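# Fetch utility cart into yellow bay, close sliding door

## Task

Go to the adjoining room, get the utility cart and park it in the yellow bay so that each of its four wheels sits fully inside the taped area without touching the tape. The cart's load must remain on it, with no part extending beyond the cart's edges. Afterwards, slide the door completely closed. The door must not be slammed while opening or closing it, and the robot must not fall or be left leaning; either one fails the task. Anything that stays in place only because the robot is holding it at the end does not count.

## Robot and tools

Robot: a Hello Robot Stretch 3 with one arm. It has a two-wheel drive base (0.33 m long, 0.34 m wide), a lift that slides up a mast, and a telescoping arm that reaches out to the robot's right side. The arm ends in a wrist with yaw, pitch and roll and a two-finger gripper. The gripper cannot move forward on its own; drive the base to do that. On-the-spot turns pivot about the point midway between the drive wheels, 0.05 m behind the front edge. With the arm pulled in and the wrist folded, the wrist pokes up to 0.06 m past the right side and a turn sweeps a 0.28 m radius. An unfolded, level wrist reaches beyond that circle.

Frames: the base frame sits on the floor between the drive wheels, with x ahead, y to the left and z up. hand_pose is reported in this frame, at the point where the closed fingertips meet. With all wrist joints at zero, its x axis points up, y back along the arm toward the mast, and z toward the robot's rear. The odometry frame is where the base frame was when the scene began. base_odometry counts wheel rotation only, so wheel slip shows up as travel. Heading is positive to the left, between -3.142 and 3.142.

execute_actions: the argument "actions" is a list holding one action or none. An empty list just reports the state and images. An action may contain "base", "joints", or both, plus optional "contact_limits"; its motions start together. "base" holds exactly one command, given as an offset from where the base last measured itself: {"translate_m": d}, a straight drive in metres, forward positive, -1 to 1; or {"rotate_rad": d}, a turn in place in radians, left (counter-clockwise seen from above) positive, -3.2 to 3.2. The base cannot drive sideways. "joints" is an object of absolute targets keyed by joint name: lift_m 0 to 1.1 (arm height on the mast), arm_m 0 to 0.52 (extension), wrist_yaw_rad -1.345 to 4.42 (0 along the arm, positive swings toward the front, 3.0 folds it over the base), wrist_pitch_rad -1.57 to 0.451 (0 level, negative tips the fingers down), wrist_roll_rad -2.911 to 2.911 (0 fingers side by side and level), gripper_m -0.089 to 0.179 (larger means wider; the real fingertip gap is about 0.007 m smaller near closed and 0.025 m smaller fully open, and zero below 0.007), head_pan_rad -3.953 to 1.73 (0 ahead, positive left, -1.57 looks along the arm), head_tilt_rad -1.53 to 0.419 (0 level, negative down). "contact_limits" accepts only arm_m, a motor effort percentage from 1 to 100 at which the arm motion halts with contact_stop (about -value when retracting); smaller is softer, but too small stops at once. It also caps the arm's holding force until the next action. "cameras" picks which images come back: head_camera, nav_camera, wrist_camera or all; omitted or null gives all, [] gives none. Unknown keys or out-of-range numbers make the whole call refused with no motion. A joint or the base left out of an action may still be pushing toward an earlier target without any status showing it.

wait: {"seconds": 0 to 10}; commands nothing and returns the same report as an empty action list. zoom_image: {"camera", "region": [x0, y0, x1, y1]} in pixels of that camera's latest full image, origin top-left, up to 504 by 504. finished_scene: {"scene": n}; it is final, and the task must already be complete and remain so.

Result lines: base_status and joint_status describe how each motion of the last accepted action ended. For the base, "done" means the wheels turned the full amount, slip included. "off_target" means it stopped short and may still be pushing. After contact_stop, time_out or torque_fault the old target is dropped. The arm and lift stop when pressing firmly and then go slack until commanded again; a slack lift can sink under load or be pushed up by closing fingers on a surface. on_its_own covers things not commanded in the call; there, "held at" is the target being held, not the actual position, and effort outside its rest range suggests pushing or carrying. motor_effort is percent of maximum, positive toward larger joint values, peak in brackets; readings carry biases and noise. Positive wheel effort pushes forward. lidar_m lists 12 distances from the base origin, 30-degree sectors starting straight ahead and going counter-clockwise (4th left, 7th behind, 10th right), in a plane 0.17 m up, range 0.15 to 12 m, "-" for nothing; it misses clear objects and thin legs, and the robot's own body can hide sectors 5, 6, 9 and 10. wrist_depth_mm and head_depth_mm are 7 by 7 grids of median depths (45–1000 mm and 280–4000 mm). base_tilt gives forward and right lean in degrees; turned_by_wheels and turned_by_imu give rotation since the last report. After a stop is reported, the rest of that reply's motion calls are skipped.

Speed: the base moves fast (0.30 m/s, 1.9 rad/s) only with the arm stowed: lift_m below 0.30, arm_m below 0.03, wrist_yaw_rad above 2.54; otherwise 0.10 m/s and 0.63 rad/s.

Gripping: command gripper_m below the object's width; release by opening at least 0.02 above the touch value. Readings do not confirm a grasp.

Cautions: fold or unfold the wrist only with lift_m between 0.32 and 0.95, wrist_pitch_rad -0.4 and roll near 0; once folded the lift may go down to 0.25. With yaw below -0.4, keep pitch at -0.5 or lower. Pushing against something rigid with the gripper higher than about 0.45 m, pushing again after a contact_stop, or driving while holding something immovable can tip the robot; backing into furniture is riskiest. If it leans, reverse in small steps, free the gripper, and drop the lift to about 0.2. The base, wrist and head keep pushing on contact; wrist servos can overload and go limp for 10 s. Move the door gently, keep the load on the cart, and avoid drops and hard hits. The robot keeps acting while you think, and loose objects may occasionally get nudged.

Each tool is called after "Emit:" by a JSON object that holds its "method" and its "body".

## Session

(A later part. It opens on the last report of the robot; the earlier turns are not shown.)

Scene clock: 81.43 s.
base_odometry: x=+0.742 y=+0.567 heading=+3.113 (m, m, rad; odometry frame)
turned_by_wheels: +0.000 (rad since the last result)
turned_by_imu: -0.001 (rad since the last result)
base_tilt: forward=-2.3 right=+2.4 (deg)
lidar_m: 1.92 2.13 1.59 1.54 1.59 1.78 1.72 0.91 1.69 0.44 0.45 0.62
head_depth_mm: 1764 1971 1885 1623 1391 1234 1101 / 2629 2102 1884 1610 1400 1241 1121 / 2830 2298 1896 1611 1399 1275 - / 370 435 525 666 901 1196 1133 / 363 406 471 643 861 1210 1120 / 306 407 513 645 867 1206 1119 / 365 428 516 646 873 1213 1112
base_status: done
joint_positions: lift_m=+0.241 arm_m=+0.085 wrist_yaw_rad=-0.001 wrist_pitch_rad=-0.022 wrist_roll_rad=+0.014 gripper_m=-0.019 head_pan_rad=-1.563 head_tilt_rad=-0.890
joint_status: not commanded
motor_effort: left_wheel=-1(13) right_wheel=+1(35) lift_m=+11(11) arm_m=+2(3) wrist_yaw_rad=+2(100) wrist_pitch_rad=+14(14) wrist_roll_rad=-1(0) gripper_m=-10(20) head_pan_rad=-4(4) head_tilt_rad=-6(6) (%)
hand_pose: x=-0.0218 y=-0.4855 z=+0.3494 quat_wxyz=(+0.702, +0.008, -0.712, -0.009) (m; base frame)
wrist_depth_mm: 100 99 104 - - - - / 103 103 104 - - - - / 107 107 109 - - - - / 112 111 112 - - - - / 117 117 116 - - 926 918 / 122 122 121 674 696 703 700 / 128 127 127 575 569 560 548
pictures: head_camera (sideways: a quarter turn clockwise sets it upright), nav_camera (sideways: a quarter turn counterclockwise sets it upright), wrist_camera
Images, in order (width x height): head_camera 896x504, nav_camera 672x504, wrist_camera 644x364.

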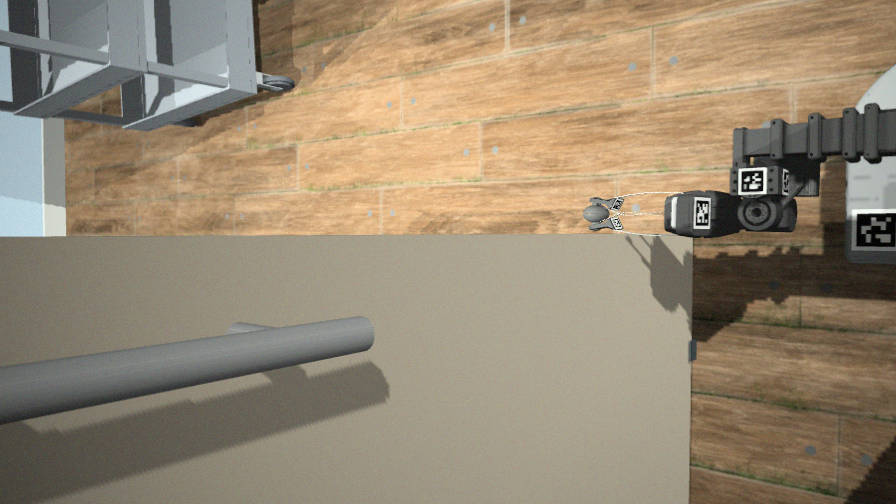

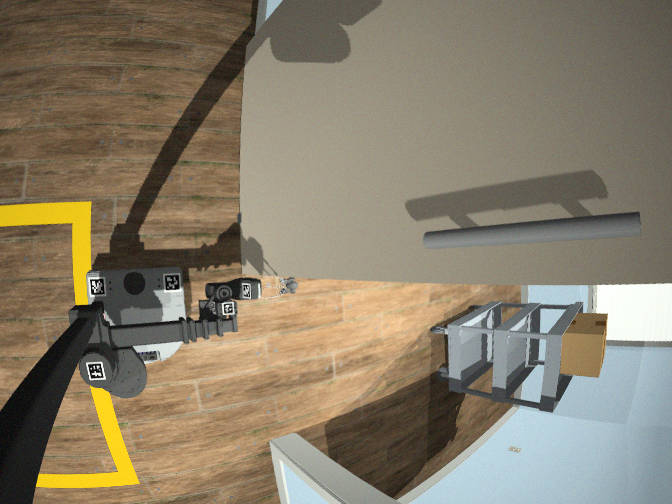

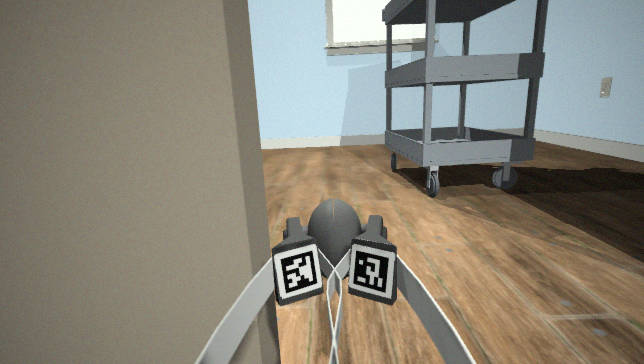

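Emit:
{"method": "execute_actions", "body": {"actions": [{"base":{"translate_m":0.05}}], "cameras": ["wrist_camera"]}}

Emit:
{"method": "execute_actions", "body": {"actions": [{"base":{"translate_m":0.04}}]}}

Scene clock: 86.70 s.
base_odometry: x=+0.692 y=+0.568 heading=+3.113 (m, m, rad; odometry frame)
turned_by_wheels: +0.000 (rad since the last result)
turned_by_imu: +0.000 (rad since the last result)
base_tilt: forward=-2.4 right=+2.4 (deg)
lidar_m: 1.92 2.08 1.59 1.53 1.59 1.83 1.77 0.95 1.69 0.44 0.45 0.62
head_depth_mm: 1769 1941 1883 1598 1386 1231 1100 / 2698 2176 1888 1609 1402 1238 1123 / 2815 2315 1905 1609 1402 1267 - / 2736 2179 560 692 949 1206 1129 / 364 426 497 642 859 1203 1116 / 319 369 499 645 867 1209 1112 / 365 427 514 648 875 1209 1120
base_status: done
joint_positions: lift_m=+0.241 arm_m=+0.085 wrist_yaw_rad=-0.002 wrist_pitch_rad=-0.022 wrist_roll_rad=+0.014 gripper_m=-0.019 head_pan_rad=-1.563 head_tilt_rad=-0.890
joint_status: not commanded
motor_effort: left_wheel=-1(12) right_wheel=+0(30) lift_m=+11(11) arm_m=+1(2) wrist_yaw_rad=+3(100) wrist_pitch_rad=+14(14) wrist_roll_rad=+0(1) gripper_m=-10(19) head_pan_rad=-4(4) head_tilt_rad=-6(6) (%)
hand_pose: x=-0.0219 y=-0.4855 z=+0.3494 quat_wxyz=(+0.702, +0.008, -0.712, -0.009) (m; base frame)
wrist_depth_mm: 100 99 - - - - - / 103 103 - - - - - / 107 107 - - - - - / 112 111 143 - - - - / 116 116 141 - - 971 919 / 122 121 123 672 719 694 693 / 128 127 152 583 566 566 547
pictures: wrist_camera
Images, in order (width x height): wrist_camera 644x364.

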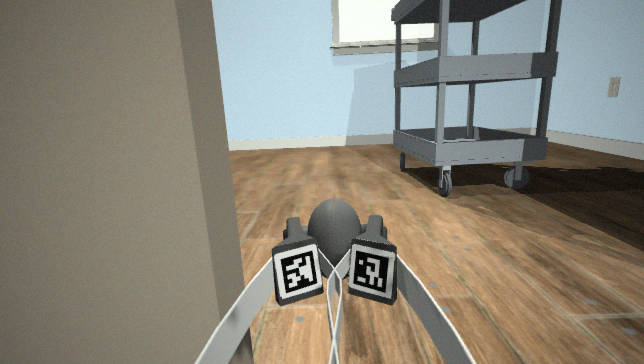

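Scene clock: 88.47 s.
base_odometry: x=+0.652 y=+0.569 heading=+3.113 (m, m, rad; odometry frame)
turned_by_wheels: +0.000 (rad since the last result)
turned_by_imu: +0.000 (rad since the last result)
base_tilt: forward=-2.3 right=+2.4 (deg)
lidar_m: 1.91 2.04 1.59 1.53 1.60 1.87 1.80 0.98 1.69 0.44 0.45 0.62
head_depth_mm: 1773 1956 1872 1610 1385 1232 1102 / 2792 2196 1903 1616 1394 1233 1120 / 2839 2323 1894 1632 1402 1268 - / 370 435 526 664 900 1196 1138 / 357 396 470 644 863 1202 1120 / 313 417 514 646 868 1208 1112 / 365 428 515 647 873 1218 1117
base_status: done
joint_positions: lift_m=+0.241 arm_m=+0.085 wrist_yaw_rad=-0.008 wrist_pitch_rad=-0.022 wrist_roll_rad=+0.014 gripper_m=-0.019 head_pan_rad=-1.563 head_tilt_rad=-0.890
joint_status: not commanded
motor_effort: left_wheel=-3(8) right_wheel=+4(21) lift_m=+11(11) arm_m=+2(2) wrist_yaw_rad=+11(72) wrist_pitch_rad=+14(14) wrist_roll_rad=+0(1) gripper_m=-11(16) head_pan_rad=-3(3) head_tilt_rad=-6(6) (%)
hand_pose: x=-0.0236 y=-0.4855 z=+0.3494 quat_wxyz=(+0.702, +0.005, -0.712, -0.011) (m; base frame)
wrist_depth_mm: 99 99 100 - - - - / 103 103 103 - - - - / 107 107 107 - - - - / 111 111 112 - - - - / 116 116 116 - - 978 921 / 120 121 120 676 712 699 690 / 126 126 127 571 564 559 557
pictures: head_camera (sideways: a quarter turn clockwise sets it upright), nav_camera (sideways: a quarter turn counterclockwise sets it upright), wrist_camera
Images, in order (width x height): head_camera 896x504, nav_camera 672x504, wrist_camera 644x364.

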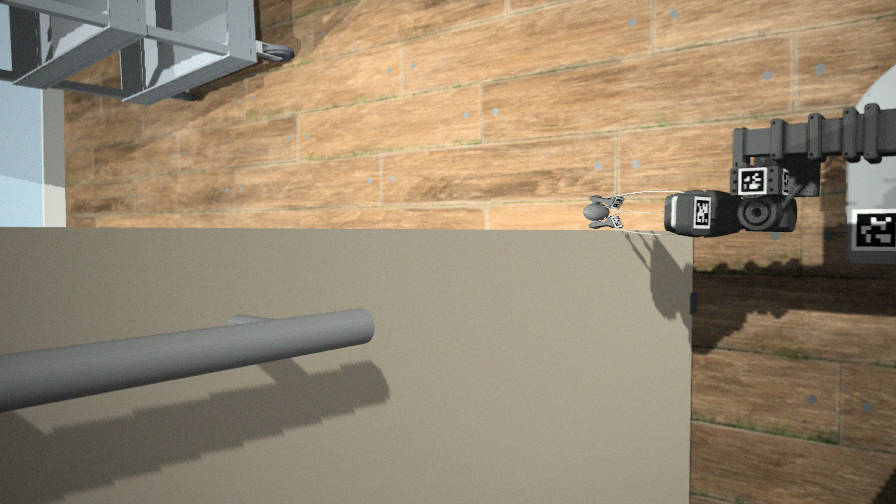

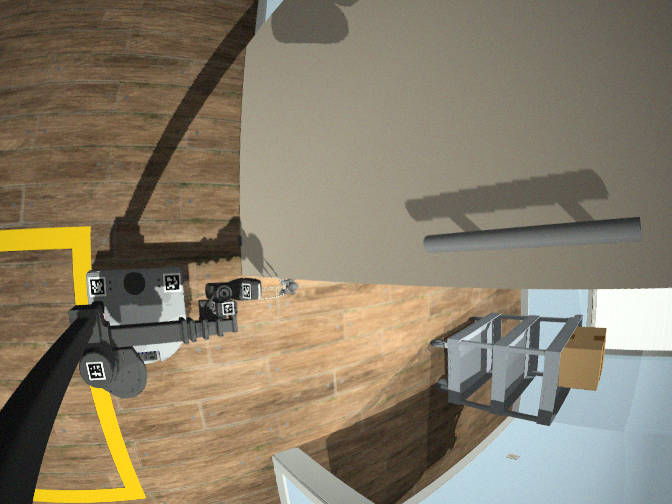

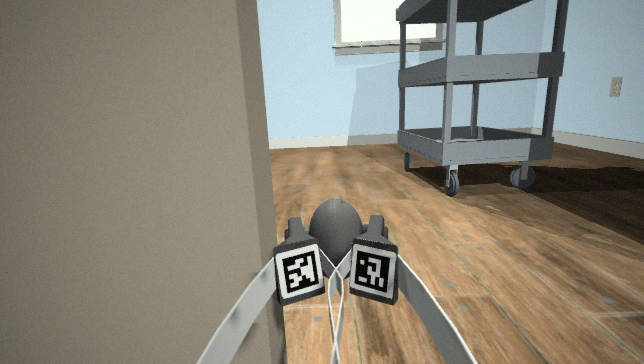

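Emit:
{"method": "execute_actions", "body": {"actions": [{"joints":{"arm_m":0.03},"base":{"translate_m":-0.22}}], "cameras": []}}

Emit:
{"method": "execute_actions", "body": {"actions": [{"joints":{"wrist_yaw_rad":1.57,"head_pan_rad":-0.2,"head_tilt_rad":-0.6},"base":{"rotate_rad":-1.572}}]}}

Scene clock: 115.77 s.
base_odometry: x=+0.872 y=+0.563 heading=+3.113 (m, m, rad; odometry frame)
turned_by_wheels: +0.000 (rad since the last result)
turned_by_imu: +0.001 (rad since the last result)
base_tilt: forward=-2.3 right=+2.4 (deg)
lidar_m: 1.92 2.17 1.59 1.54 1.59 1.65 1.59 0.80 1.70 1.65 0.49 0.62
head_depth_mm: 1854 1969 1871 1614 1401 1229 1105 / 1782 1959 1884 1599 1396 1237 1125 / 2785 2265 1908 1614 1399 1253 - / 2834 2315 1891 1607 1407 1255 1128 / 2815 2313 1917 1622 1415 1232 1110 / 2870 2357 1915 1617 964 1206 1116 / 2864 2371 1933 672 875 1202 1122
base_status: done
joint_positions: lift_m=+0.241 arm_m=+0.030 wrist_yaw_rad=-0.001 wrist_pitch_rad=-0.022 wrist_roll_rad=+0.014 gripper_m=-0.019 head_pan_rad=-1.563 head_tilt_rad=-0.890
joint_status: all done
motor_effort: left_wheel=-1(4) right_wheel=+1(2) lift_m=+11(11) arm_m=-2(2) wrist_yaw_rad=+1(11) wrist_pitch_rad=+14(14) wrist_roll_rad=-1(0) gripper_m=-11(11) head_pan_rad=-3(3) head_tilt_rad=-6(6) (%)
hand_pose: x=-0.0217 y=-0.4309 z=+0.3495 quat_wxyz=(+0.702, +0.008, -0.712, -0.009) (m; base frame)
wrist_depth_mm: - - - - - - - / - - - - - - - / - - - - - - - / - - - - - - - / - - - - - 950 903 / 738 761 765 677 728 711 681 / 476 600 582 590 557 567 547
pictures: none
No camera images: the call's "cameras" was empty. Leave "cameras" out to get every camera's image.

Scene clock: 119.20 s.
base_odometry: x=+0.872 y=+0.563 heading=+1.541 (m, m, rad; odometry frame)
turned_by_wheels: -1.572 (rad since the last result)
turned_by_imu: -1.578 (rad since the last result)
base_tilt: forward=-2.4 right=+2.4 (deg)
lidar_m: 1.65 0.49 0.62 1.95 2.17 1.59 1.54 1.60 1.64 1.58 0.80 1.70
head_depth_mm: 2828 3064 2956 2167 1713 1430 1204 / 2904 3105 2694 2091 1725 1419 1210 / 2770 1833 2115 2020 1725 1423 1212 / 2686 1776 2125 2096 1739 1431 1221 / 2710 3025 2878 2222 1725 1435 1215 / 2694 2971 3048 2215 1744 1439 1218 / 2661 2900 3030 2215 1743 1438 1225
base_status: done
joint_positions: lift_m=+0.241 arm_m=+0.030 wrist_yaw_rad=+1.568 wrist_pitch_rad=-0.022 wrist_roll_rad=+0.014 gripper_m=-0.019 head_pan_rad=-0.207 head_tilt_rad=-0.606
joint_status: all done
motor_effort: left_wheel=+2(5) right_wheel=-3(5) lift_m=+11(11) arm_m=-3(3) wrist_yaw_rad=+2(2) wrist_pitch_rad=+14(14) wrist_roll_rad=+0(0) gripper_m=-10(10) head_pan_rad=+5(52) head_tilt_rad=+4(30) (%)
hand_pose: x=+0.2343 y=-0.1759 z=+0.3495 quat_wxyz=(+0.503, +0.508, -0.498, +0.490) (m; base frame)
wrist_depth_mm: - - - - - - - / - - - - - - - / - - - - - - - / - - - - - - - / 962 - - - - 954 818 / 581 764 769 660 715 697 572 / 451 606 585 586 573 553 530
pictures: head_camera (sideways: a quarter turn clockwise sets it upright), nav_camera (sideways: a quarter turn counterclockwise sets it upright), wrist_camera
Images, in order (width x height): head_camera 896x504, nav_camera 672x504, wrist_camera 644x364.

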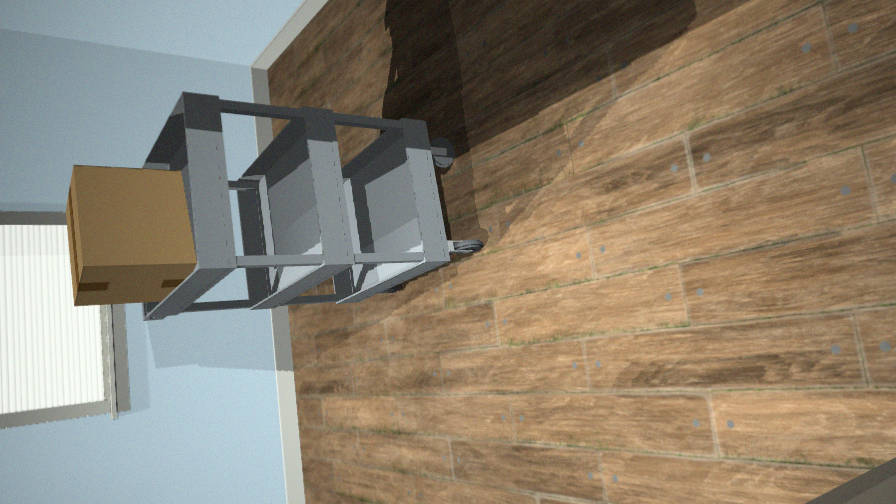

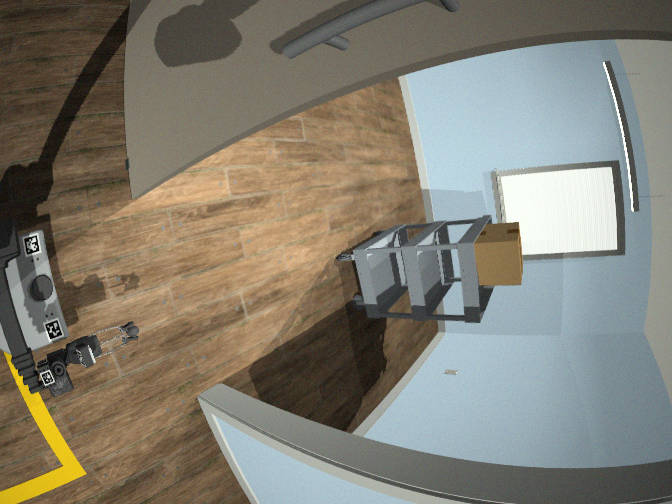

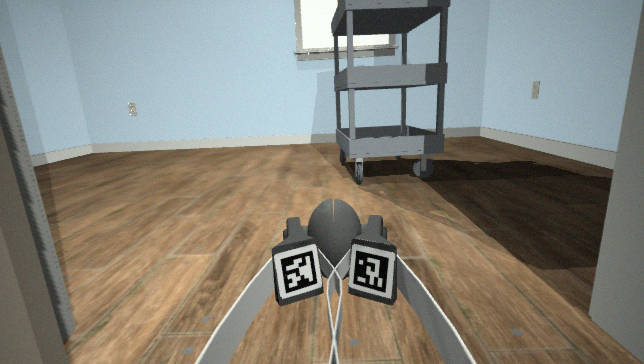

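Emit:
{"method": "execute_actions", "body": {"actions": [{"joints":{"gripper_m":0.17},"base":{"translate_m":0.4}}], "cameras": ["nav_camera"]}}

Scene clock: 129.47 s.
base_odometry: x=+0.884 y=+0.963 heading=+1.541 (m, m, rad; odometry frame)
turned_by_wheels: +0.000 (rad since the last result)
turned_by_imu: +0.000 (rad since the last result)
base_tilt: forward=-2.3 right=+2.4 (deg)
lidar_m: 1.26 2.95 0.22 0.22 2.27 2.00 1.93 2.01 1.64 0.64 0.66 1.28
head_depth_mm: 2552 2761 2666 2092 1712 1422 1214 / 2506 1558 1716 1796 1710 1421 1211 / 2404 1470 1715 1780 1686 1427 1214 / 2356 1469 1794 1947 1681 1430 1215 / 2401 2611 2917 2192 1737 1421 1210 / 2347 2621 2809 2199 1741 1427 1220 / 2295 2558 2763 2210 1738 1442 1220
base_status: done
joint_positions: lift_m=+0.241 arm_m=+0.030 wrist_yaw_rad=+1.568 wrist_pitch_rad=-0.022 wrist_roll_rad=+0.014 gripper_m=+0.170 head_pan_rad=-0.207 head_tilt_rad=-0.606
joint_status: all done
motor_effort: left_wheel=+2(6) right_wheel=-3(3) lift_m=+11(11) arm_m=-2(2) wrist_yaw_rad=+2(2) wrist_pitch_rad=+13(14) wrist_roll_rad=-1(0) gripper_m=+1(96) head_pan_rad=+4(4) head_tilt_rad=+3(4) (%)
hand_pose: x=+0.2343 y=-0.1759 z=+0.3496 quat_wxyz=(+0.503, +0.508, -0.498, +0.490) (m; base frame)
wrist_depth_mm: - - - - - - - / - - - - - - - / - - - - - - - / - - - - - - - / - - - - 971 958 949 / 803 - 762 729 724 683 - / 605 596 597 578 570 552 535
pictures: nav_camera (sideways: a quarter turn counterclockwise sets it upright)
Images, in order (width x height): nav_camera 672x504.

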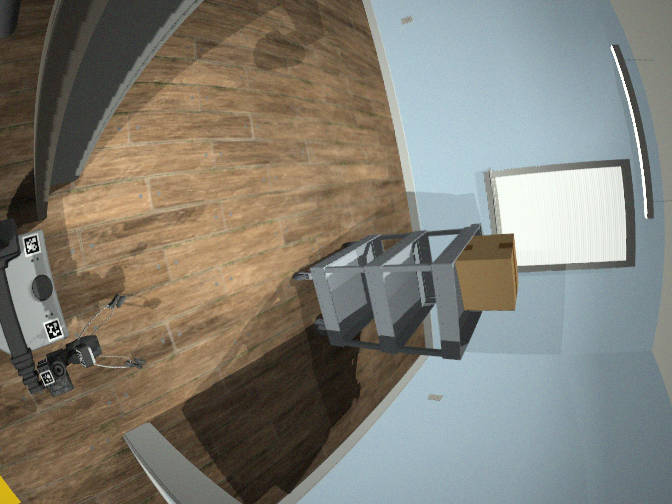

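Emit:
{"method": "execute_actions", "body": {"actions": [{"joints":{"arm_m":0.13,"head_tilt_rad":-0.8},"base":{"translate_m":0.75}}]}}

Scene clock: 140.03 s.
base_odometry: x=+0.906 y=+1.713 heading=+1.541 (m, m, rad; odometry frame)
turned_by_wheels: +0.000 (rad since the last result)
turned_by_imu: -0.001 (rad since the last result)
base_tilt: forward=-2.4 right=+2.4 (deg)
lidar_m: 0.90 2.17 2.26 2.08 0.76 0.62 2.68 0.90 0.83 1.59 0.70 0.55
head_depth_mm: 721 815 820 1027 999 1239 1127 / 725 787 798 1033 926 1208 1130 / 804 885 1252 1147 1339 1267 1129 / 1862 2008 2096 1672 1486 1300 1137 / 1813 2080 2176 1780 1492 1290 1138 / 1782 2045 2179 1777 1503 1298 1142 / 1759 1989 2146 1798 1505 1296 1141
base_status: done
joint_positions: lift_m=+0.241 arm_m=+0.130 wrist_yaw_rad=+1.569 wrist_pitch_rad=-0.022 wrist_roll_rad=+0.014 gripper_m=+0.170 head_pan_rad=-0.207 head_tilt_rad=-0.790
joint_status: all done
motor_effort: left_wheel=+2(5) right_wheel=-3(3) lift_m=+11(11) arm_m=+5(4) wrist_yaw_rad=+2(2) wrist_pitch_rad=+13(13) wrist_roll_rad=-1(0) gripper_m=+0(1) head_pan_rad=+5(5) head_tilt_rad=-6(27) (%)
hand_pose: x=+0.2343 y=-0.2753 z=+0.3496 quat_wxyz=(+0.503, +0.508, -0.498, +0.491) (m; base frame)
wrist_depth_mm: - - - 372 372 377 380 / - - - 705 850 - - / - - - - - - - / - - - - - 858 - / - - - 703 628 624 457 / 795 - 765 661 450 458 - / 613 595 583 562 569 543 530
pictures: head_camera (sideways: a quarter turn clockwise sets it upright), nav_camera (sideways: a quarter turn counterclockwise sets it upright), wrist_camera
Images, in order (width x height): head_camera 896x504, nav_camera 672x504, wrist_camera 644x364.

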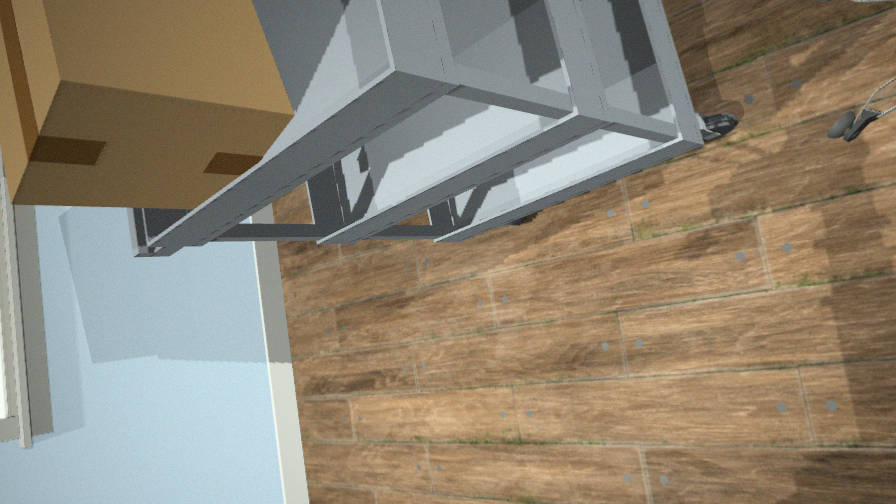

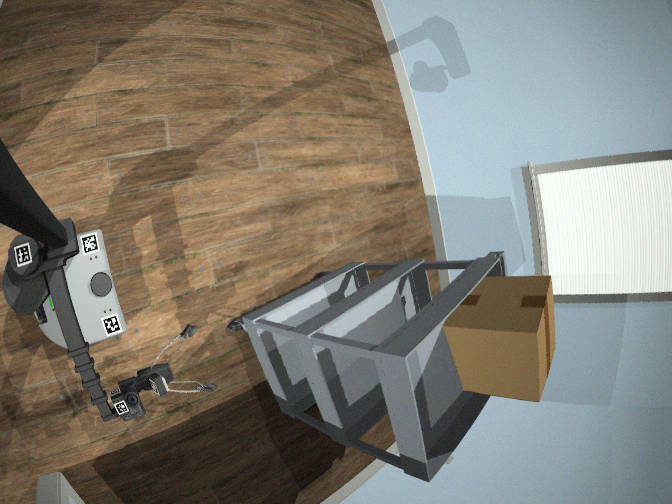

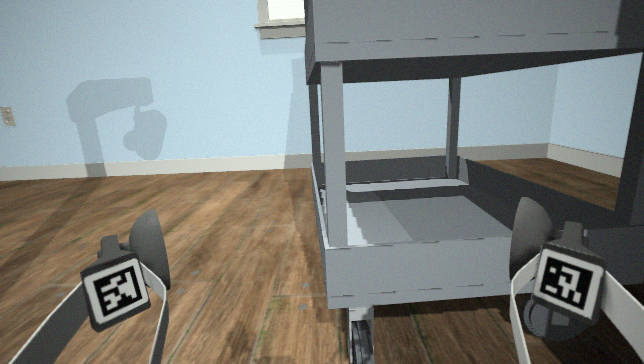

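Emit:
{"method": "execute_actions", "body": {"actions": [{"base":{"translate_m":0.27}}], "cameras": ["wrist_camera"]}}

Scene clock: 145.53 s.
base_odometry: x=+0.914 y=+1.982 heading=+1.541 (m, m, rad; odometry frame)
turned_by_wheels: +0.000 (rad since the last result)
turned_by_imu: +0.000 (rad since the last result)
base_tilt: forward=-2.4 right=+2.4 (deg)
lidar_m: 0.83 1.89 2.26 2.18 1.15 0.86 0.97 1.03 1.15 1.59 0.34 0.37
head_depth_mm: 649 562 621 654 617 810 957 / 1579 642 704 712 938 1071 1042 / 1619 1783 839 1096 1284 1266 1134 / 1593 1844 2062 1761 1488 1290 1135 / 1563 1800 2040 1771 1501 1291 1139 / 1530 1755 2004 1785 1499 1299 1142 / 1516 1728 1999 1788 1489 1300 1143
base_status: done
joint_positions: lift_m=+0.241 arm_m=+0.130 wrist_yaw_rad=+1.569 wrist_pitch_rad=-0.022 wrist_roll_rad=+0.014 gripper_m=+0.170 head_pan_rad=-0.207 head_tilt_rad=-0.790
joint_status: not commanded
motor_effort: left_wheel=+2(6) right_wheel=-3(4) lift_m=+11(11) arm_m=+4(4) wrist_yaw_rad=+2(1) wrist_pitch_rad=+13(13) wrist_roll_rad=+0(1) gripper_m=+0(0) head_pan_rad=+4(5) head_tilt_rad=-5(6) (%)
hand_pose: x=+0.2343 y=-0.2753 z=+0.3496 quat_wxyz=(+0.503, +0.508, -0.498, +0.491) (m; base frame)
wrist_depth_mm: - - - 124 204 221 235 / - - - 128 - 708 - / - - - 134 - - - / - - - 140 784 757 - / - - - 145 623 620 510 / 797 - 762 151 462 449 - / 611 596 575 168 363 355 338
pictures: wrist_camera
Images, in order (width x height): wrist_camera 644x364.

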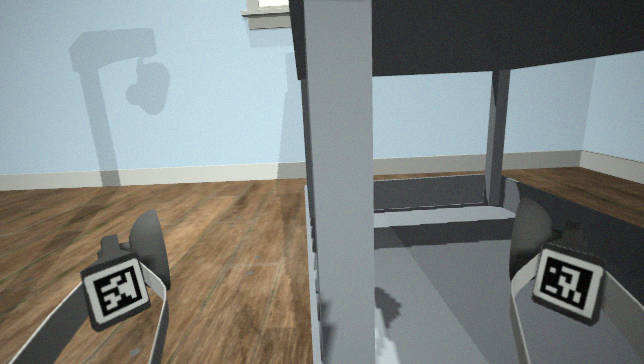

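Emit:
{"method": "execute_actions", "body": {"actions": [{"base":{"translate_m":0.035}}], "cameras": []}}

Emit:
{"method": "execute_actions", "body": {"actions": [{"joints":{"gripper_m":-0.015}}], "cameras": ["wrist_camera"]}}

Scene clock: 148.53 s.
base_odometry: x=+0.915 y=+2.017 heading=+1.541 (m, m, rad; odometry frame)
turned_by_wheels: +0.000 (rad since the last result)
turned_by_imu: +0.000 (rad since the last result)
base_tilt: forward=-2.4 right=+2.4 (deg)
lidar_m: 1.78 1.85 2.26 2.18 1.20 0.90 1.01 1.05 1.20 1.59 0.31 0.36
head_depth_mm: 1589 546 606 635 588 810 759 / 1571 622 689 703 941 1074 1036 / 1594 1777 851 1085 1270 1242 1133 / 1562 1814 2025 1766 1488 1285 1141 / 1534 1766 2025 1774 1496 1284 1135 / 1491 1728 1991 1792 1498 1301 1139 / 1484 1706 1955 1785 1503 1299 1148
base_status: done
joint_positions: lift_m=+0.241 arm_m=+0.130 wrist_yaw_rad=+1.569 wrist_pitch_rad=-0.022 wrist_roll_rad=+0.014 gripper_m=+0.170 head_pan_rad=-0.207 head_tilt_rad=-0.790
joint_status: not commanded
motor_effort: left_wheel=+2(5) right_wheel=-3(4) lift_m=+11(11) arm_m=+4(4) wrist_yaw_rad=+2(2) wrist_pitch_rad=+13(14) wrist_roll_rad=+0(0) gripper_m=+0(1) head_pan_rad=+4(4) head_tilt_rad=-5(6) (%)
hand_pose: x=+0.2343 y=-0.2753 z=+0.3496 quat_wxyz=(+0.503, +0.508, -0.498, +0.491) (m; base frame)
wrist_depth_mm: - - - 91 179 218 236 / - - - 94 541 - - / - - - 98 - - - / - - - 102 732 750 - / - - - 107 585 604 505 / 819 - 768 112 428 448 - / 619 603 586 117 351 356 342
pictures: none
No camera images: the call's "cameras" was empty. Leave "cameras" out to get every camera's image.

Scene clock: 150.87 s.
base_odometry: x=+0.915 y=+2.017 heading=+1.541 (m, m, rad; odometry frame)
turned_by_wheels: +0.000 (rad since the last result)
turned_by_imu: +0.000 (rad since the last result)
base_tilt: forward=-2.4 right=+2.4 (deg)
lidar_m: 1.78 1.86 2.26 2.18 1.19 0.89 1.01 1.05 1.20 1.59 0.32 0.36
head_depth_mm: 1582 545 602 636 597 809 757 / 1571 622 688 708 939 1073 1066 / 1611 1781 855 1088 1267 1240 1128 / 1561 1815 2029 1760 1496 1295 1135 / 1530 1764 2018 1775 1498 1293 1144 / 1496 1724 1982 1775 1497 1295 1145 / 1494 1701 1969 1793 1499 1298 1141
base_status: not commanded
joint_positions: lift_m=+0.241 arm_m=+0.130 wrist_yaw_rad=+1.554 wrist_pitch_rad=-0.022 wrist_roll_rad=+0.014 gripper_m=-0.013 head_pan_rad=-0.207 head_tilt_rad=-0.790
joint_status: all done
on_its_own: wrist_yaw_rad is at rest, and its effort (+21) is outside its rest range (-12 to +12)
motor_effort: left_wheel=+2(2) right_wheel=-2(3) lift_m=+11(11) arm_m=+2(4) wrist_yaw_rad=+21(22) wrist_pitch_rad=+14(13) wrist_roll_rad=-1(1) gripper_m=-32(100) head_pan_rad=+4(4) head_tilt_rad=-6(6) (%)
hand_pose: x=+0.2343 y=-0.2793 z=+0.3496 quat_wxyz=(+0.507, +0.504, -0.502, +0.487) (m; base frame)
wrist_depth_mm: - - - 91 203 219 234 / - - - 94 - 704 - / - - - 98 - - - / - - - 102 756 752 - / - - - 106 623 602 516 / 795 787 781 111 411 456 444 / 609 603 582 116 358 355 352
pictures: wrist_camera
Images, in order (width x height): wrist_camera 644x364.

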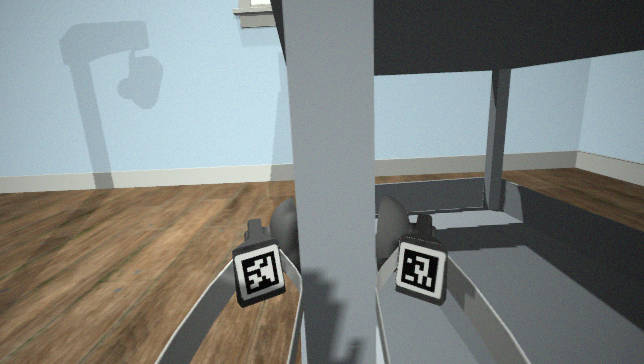

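Emit:
{"method": "execute_actions", "body": {"actions": [{"joints":{"arm_m":0.05,"wrist_yaw_rad":1.57,"head_pan_rad":-0.6,"head_tilt_rad":-0.9},"base":{"translate_m":-0.5}}]}}

Scene clock: 160.23 s.
base_odometry: x=+0.900 y=+1.518 heading=+1.542 (m, m, rad; odometry frame)
turned_by_wheels: +0.000 (rad since the last result)
turned_by_imu: +0.003 (rad since the last result)
base_tilt: forward=-2.4 right=+2.4 (deg)
lidar_m: 0.47 2.37 2.26 1.33 0.47 0.47 2.49 2.25 0.73 1.37 0.27 0.25
head_depth_mm: 1823 1915 717 623 1083 1230 1122 / 2033 812 719 611 837 1194 1126 / 623 766 723 614 545 807 1094 / 539 610 690 617 567 1012 1112 / 493 518 612 619 889 1204 1111 / 492 504 626 889 1278 1252 1115 / 496 553 671 1148 1412 1252 1117
base_status: done
joint_positions: lift_m=+0.240 arm_m=+0.050 wrist_yaw_rad=+1.632 wrist_pitch_rad=-0.018 wrist_roll_rad=+0.014 gripper_m=-0.001 head_pan_rad=-0.593 head_tilt_rad=-0.890
joint_status: wrist_yaw_rad off_target (ended at +1.632, target +1.570); the others done
on_its_own: wrist_yaw_rad is held at +1.615, not at your +1.570, by its stall guard, which is not easing now; gripper_m is held at -0.001, not at your -0.015, by its stall guard, which is not easing now; wrist_yaw_rad is at rest, and its effort (-22) is outside its rest range (-12 to +12)
motor_effort: left_wheel=+5(9) right_wheel=-9(37) lift_m=+13(13) arm_m=+1(12) wrist_yaw_rad=-22(100) wrist_pitch_rad=+11(13) wrist_roll_rad=+0(0) gripper_m=-21(29) head_pan_rad=-3(37) head_tilt_rad=-6(21) (%)
hand_pose: x=+0.2339 y=-0.1793 z=+0.3504 quat_wxyz=(+0.486, +0.523, -0.483, +0.507) (m; base frame)
wrist_depth_mm: - - - 106 199 212 229 / - - - 110 - - - / - - - 114 - - - / - - - 119 - 774 - / - - - 122 651 603 525 / 797 780 773 129 437 449 438 / 632 606 583 135 360 355 348
pictures: head_camera (sideways: a quarter turn clockwise sets it upright), nav_camera (sideways: a quarter turn counterclockwise sets it upright), wrist_camera
Images, in order (width x height): head_camera 896x504, nav_camera 672x504, wrist_camera 644x364.

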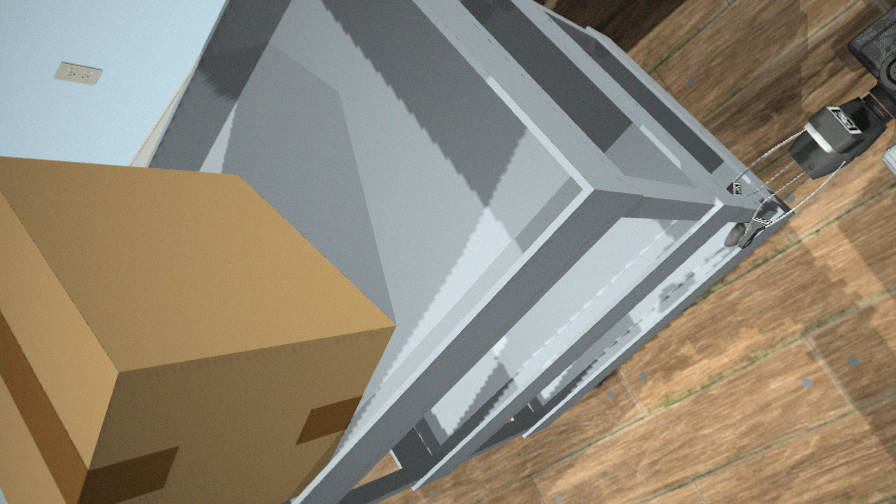

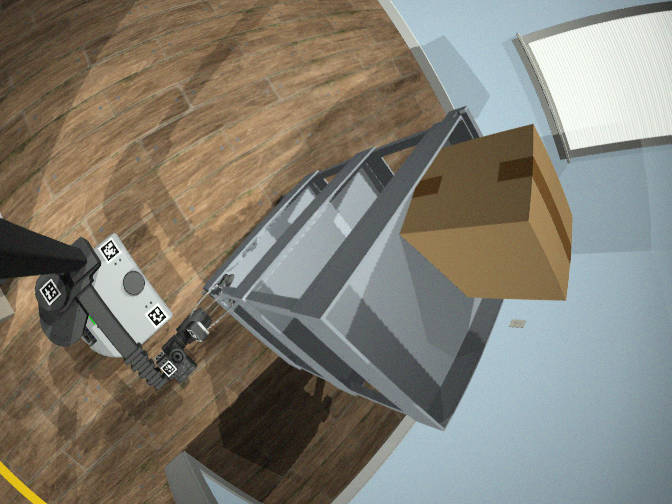

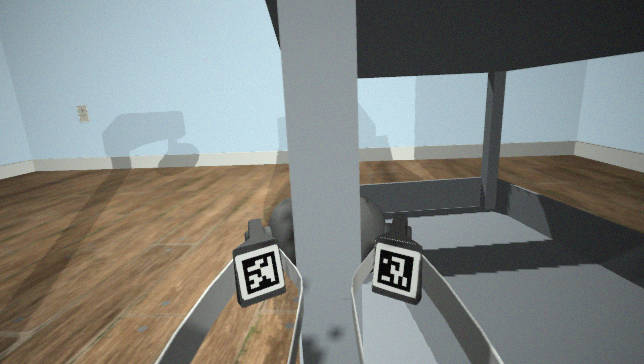

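Emit:
{"method": "execute_actions", "body": {"actions": []}}

Scene clock: 170.63 s.
base_odometry: x=+0.900 y=+1.518 heading=+1.542 (m, m, rad; odometry frame)
turned_by_wheels: +0.000 (rad since the last result)
turned_by_imu: +0.000 (rad since the last result)
base_tilt: forward=-2.3 right=+2.3 (deg)
lidar_m: 0.47 2.37 2.25 1.33 0.47 0.47 2.48 2.25 0.73 1.37 0.27 0.25
head_depth_mm: 1829 1915 717 623 1080 1231 1118 / 2046 817 719 611 837 1195 1124 / 622 767 721 614 542 807 1094 / 538 610 690 614 567 1006 1108 / 494 519 611 618 890 1203 1111 / 493 503 626 890 1277 1236 1118 / 496 554 672 1154 1417 1251 1119
base_status: done
joint_positions: lift_m=+0.240 arm_m=+0.050 wrist_yaw_rad=+1.632 wrist_pitch_rad=-0.018 wrist_roll_rad=+0.014 gripper_m=-0.001 head_pan_rad=-0.593 head_tilt_rad=-0.890
joint_status: wrist_yaw_rad off_target (ended at +1.632, target +1.570); the others done
on_its_own: wrist_yaw_rad is held at +1.615, not at your +1.570, by its stall guard, which is not easing now; gripper_m is held at -0.001, not at your -0.015, by its stall guard, which is not easing now; wrist_yaw_rad is at rest, and its effort (-22) is outside its rest range (-12 to +12)
motor_effort: left_wheel=+4(9) right_wheel=-10(37) lift_m=+13(13) arm_m=+0(12) wrist_yaw_rad=-22(100) wrist_pitch_rad=+11(13) wrist_roll_rad=+0(0) gripper_m=-21(29) head_pan_rad=-4(37) head_tilt_rad=-6(21) (%)
hand_pose: x=+0.2339 y=-0.1793 z=+0.3504 quat_wxyz=(+0.486, +0.523, -0.483, +0.507) (m; base frame)
wrist_depth_mm: - - - 106 199 213 227 / - - - 110 - - - / - - - 114 - - - / - - - 118 - 769 - / - - - 123 649 608 517 / 806 799 773 129 438 447 439 / 625 605 595 134 363 351 351
pictures: head_camera (sideways: a quarter turn clockwise sets it upright), nav_camera (sideways: a quarter turn counterclockwise sets it upright), wrist_camera
Images, in order (width x height): head_camera 896x504, nav_camera 672x504, wrist_camera 644x364.

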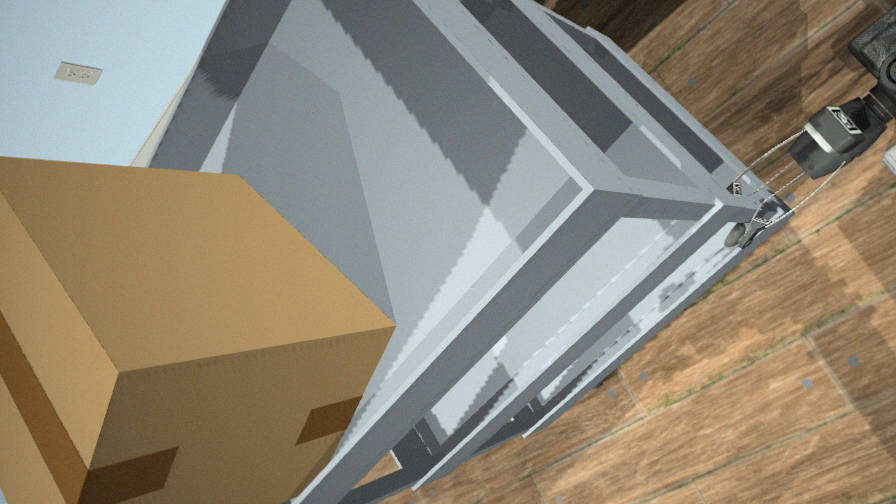

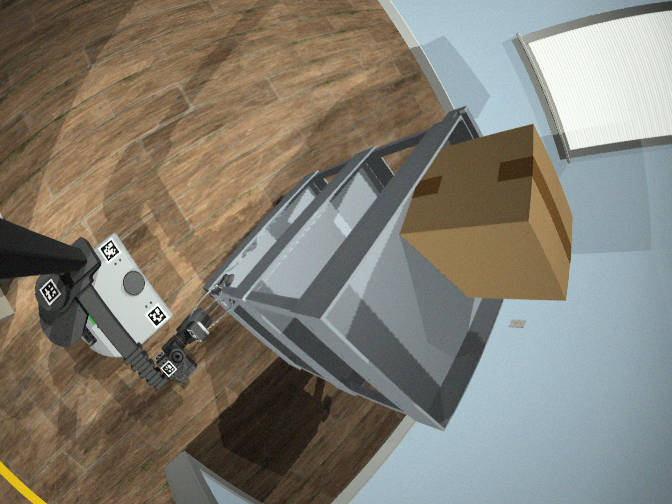

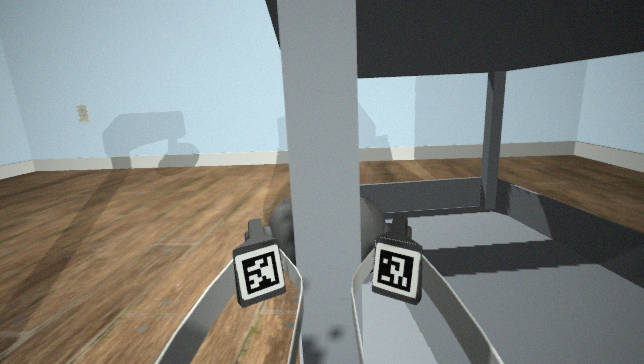

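Emit:
{"method": "execute_actions", "body": {"actions": [{"base":{"translate_m":-0.25}}]}}

Scene clock: 175.17 s.
base_odometry: x=+0.893 y=+1.268 heading=+1.542 (m, m, rad; odometry frame)
turned_by_wheels: +0.000 (rad since the last result)
turned_by_imu: +0.001 (rad since the last result)
base_tilt: forward=-2.4 right=+2.4 (deg)
lidar_m: 0.41 2.63 2.26 0.34 0.33 0.32 2.24 2.25 0.66 0.65 0.27 0.25
head_depth_mm: 1835 1943 716 649 1378 1235 1115 / 2033 805 722 613 881 1212 1135 / 2337 828 723 614 544 811 1110 / 600 697 726 615 555 825 1108 / 524 561 642 618 873 1185 1109 / 492 483 574 634 947 1250 1117 / 494 494 612 985 1368 1260 1116
base_status: done
joint_positions: lift_m=+0.240 arm_m=+0.050 wrist_yaw_rad=+1.625 wrist_pitch_rad=-0.018 wrist_roll_rad=+0.014 gripper_m=+0.000 head_pan_rad=-0.593 head_tilt_rad=-0.890
joint_status: not commanded
on_its_own: wrist_yaw_rad is held at +1.615, not at your +1.570, by its stall guard, which is not easing now; gripper_m is held at -0.001, not at your -0.015, by its stall guard, which is not easing now; wrist_yaw_rad is at rest, and its effort (-13) is outside its rest range (-12 to +12)
motor_effort: left_wheel=+3(5) right_wheel=-10(21) lift_m=+13(13) arm_m=+0(1) wrist_yaw_rad=-13(22) wrist_pitch_rad=+11(11) wrist_roll_rad=-1(0) gripper_m=-21(21) head_pan_rad=-3(4) head_tilt_rad=-6(6) (%)
hand_pose: x=+0.2340 y=-0.1811 z=+0.3504 quat_wxyz=(+0.488, +0.521, -0.485, +0.505) (m; base frame)
wrist_depth_mm: - - - 107 197 209 227 / - - - 111 727 - - / - - - 115 - - - / - - - 120 794 - - / - - - 124 663 581 506 / 798 775 731 129 441 453 429 / 614 614 586 135 363 356 350
pictures: head_camera (sideways: a quarter turn clockwise sets it upright), nav_camera (sideways: a quarter turn counterclockwise sets it upright), wrist_camera
Images, in order (width x height): head_camera 896x504, nav_camera 672x504, wrist_camera 644x364.

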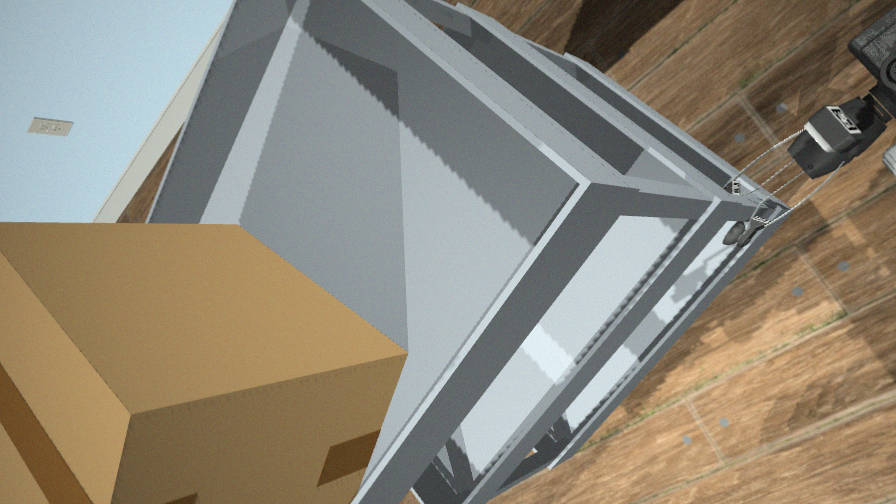

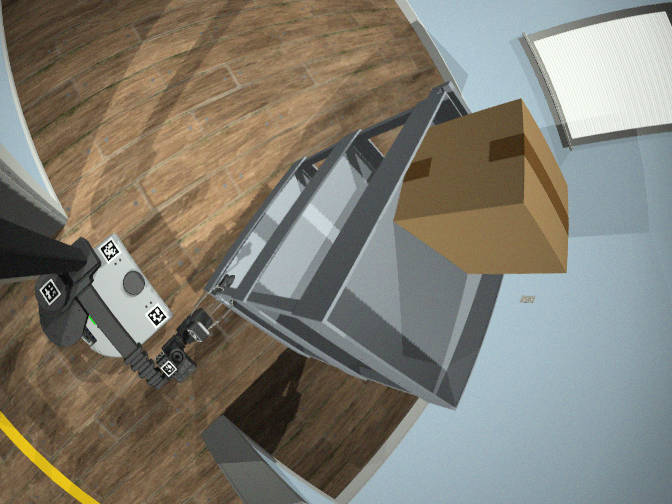

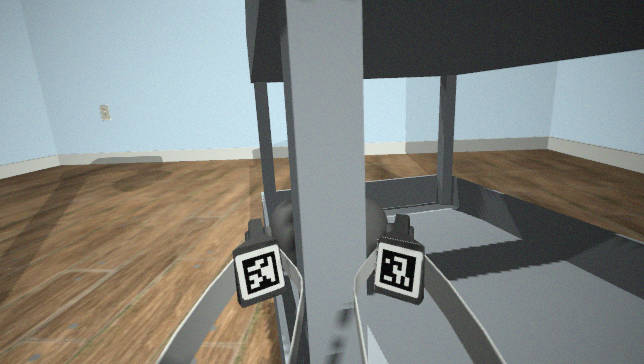

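Emit:
{"method": "execute_actions", "body": {"actions": [{"base":{"translate_m":-0.25}}]}}

Scene clock: 181.53 s.
base_odometry: x=+0.886 y=+1.018 heading=+1.543 (m, m, rad; odometry frame)
turned_by_wheels: +0.000 (rad since the last result)
turned_by_imu: +0.001 (rad since the last result)
base_tilt: forward=-2.4 right=+2.4 (deg)
lidar_m: 0.37 2.89 0.34 0.22 2.26 2.06 1.99 2.07 1.64 0.64 0.27 0.25
head_depth_mm: 1822 1969 725 1526 1397 1234 1121 / 2035 2158 720 625 1141 1237 1145 / 2312 805 722 613 543 823 1102 / 2627 832 725 615 555 828 1112 / 580 645 691 619 843 1143 1116 / 512 508 566 618 908 1210 1125 / 495 448 548 635 1118 1242 1118
base_status: done
joint_positions: lift_m=+0.240 arm_m=+0.050 wrist_yaw_rad=+1.623 wrist_pitch_rad=-0.018 wrist_roll_rad=+0.014 gripper_m=+0.000 head_pan_rad=-0.593 head_tilt_rad=-0.890
joint_status: not commanded
on_its_own: wrist_yaw_rad is held at +1.615, not at your +1.570, by its stall guard, which is not easing now; gripper_m is held at -0.001, not at your -0.015, by its stall guard, which is not easing now
motor_effort: left_wheel=+3(3) right_wheel=-8(23) lift_m=+13(13) arm_m=+1(1) wrist_yaw_rad=-10(13) wrist_pitch_rad=+11(11) wrist_roll_rad=+0(1) gripper_m=-19(21) head_pan_rad=-4(5) head_tilt_rad=-7(6) (%)
hand_pose: x=+0.2341 y=-0.1817 z=+0.3505 quat_wxyz=(+0.488, +0.521, -0.485, +0.505) (m; base frame)
wrist_depth_mm: - - 239 107 197 211 226 / - - 618 111 760 - - / - - - 116 - - - / - - - 120 823 - - / - - 930 124 673 541 487 / 781 780 785 130 439 450 428 / 617 613 552 137 361 356 353
pictures: head_camera (sideways: a quarter turn clockwise sets it upright), nav_camera (sideways: a quarter turn counterclockwise sets it upright), wrist_camera
Images, in order (width x height): head_camera 896x504, nav_camera 672x504, wrist_camera 644x364.

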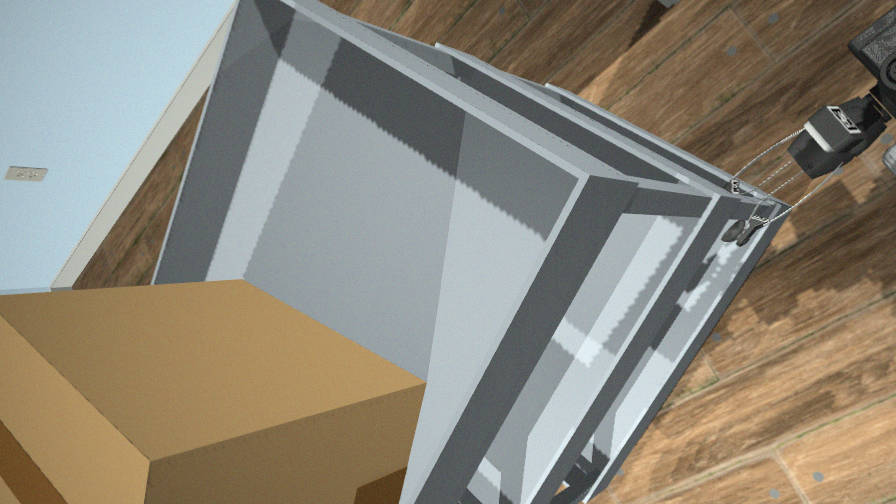

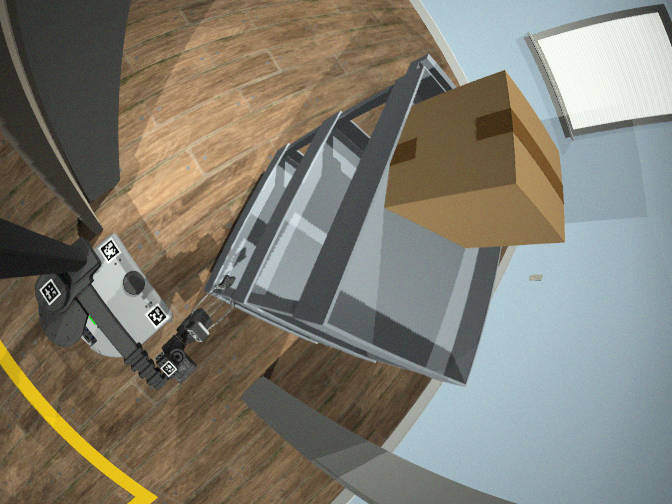

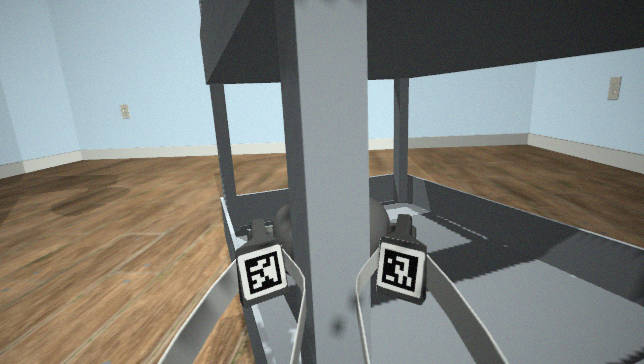

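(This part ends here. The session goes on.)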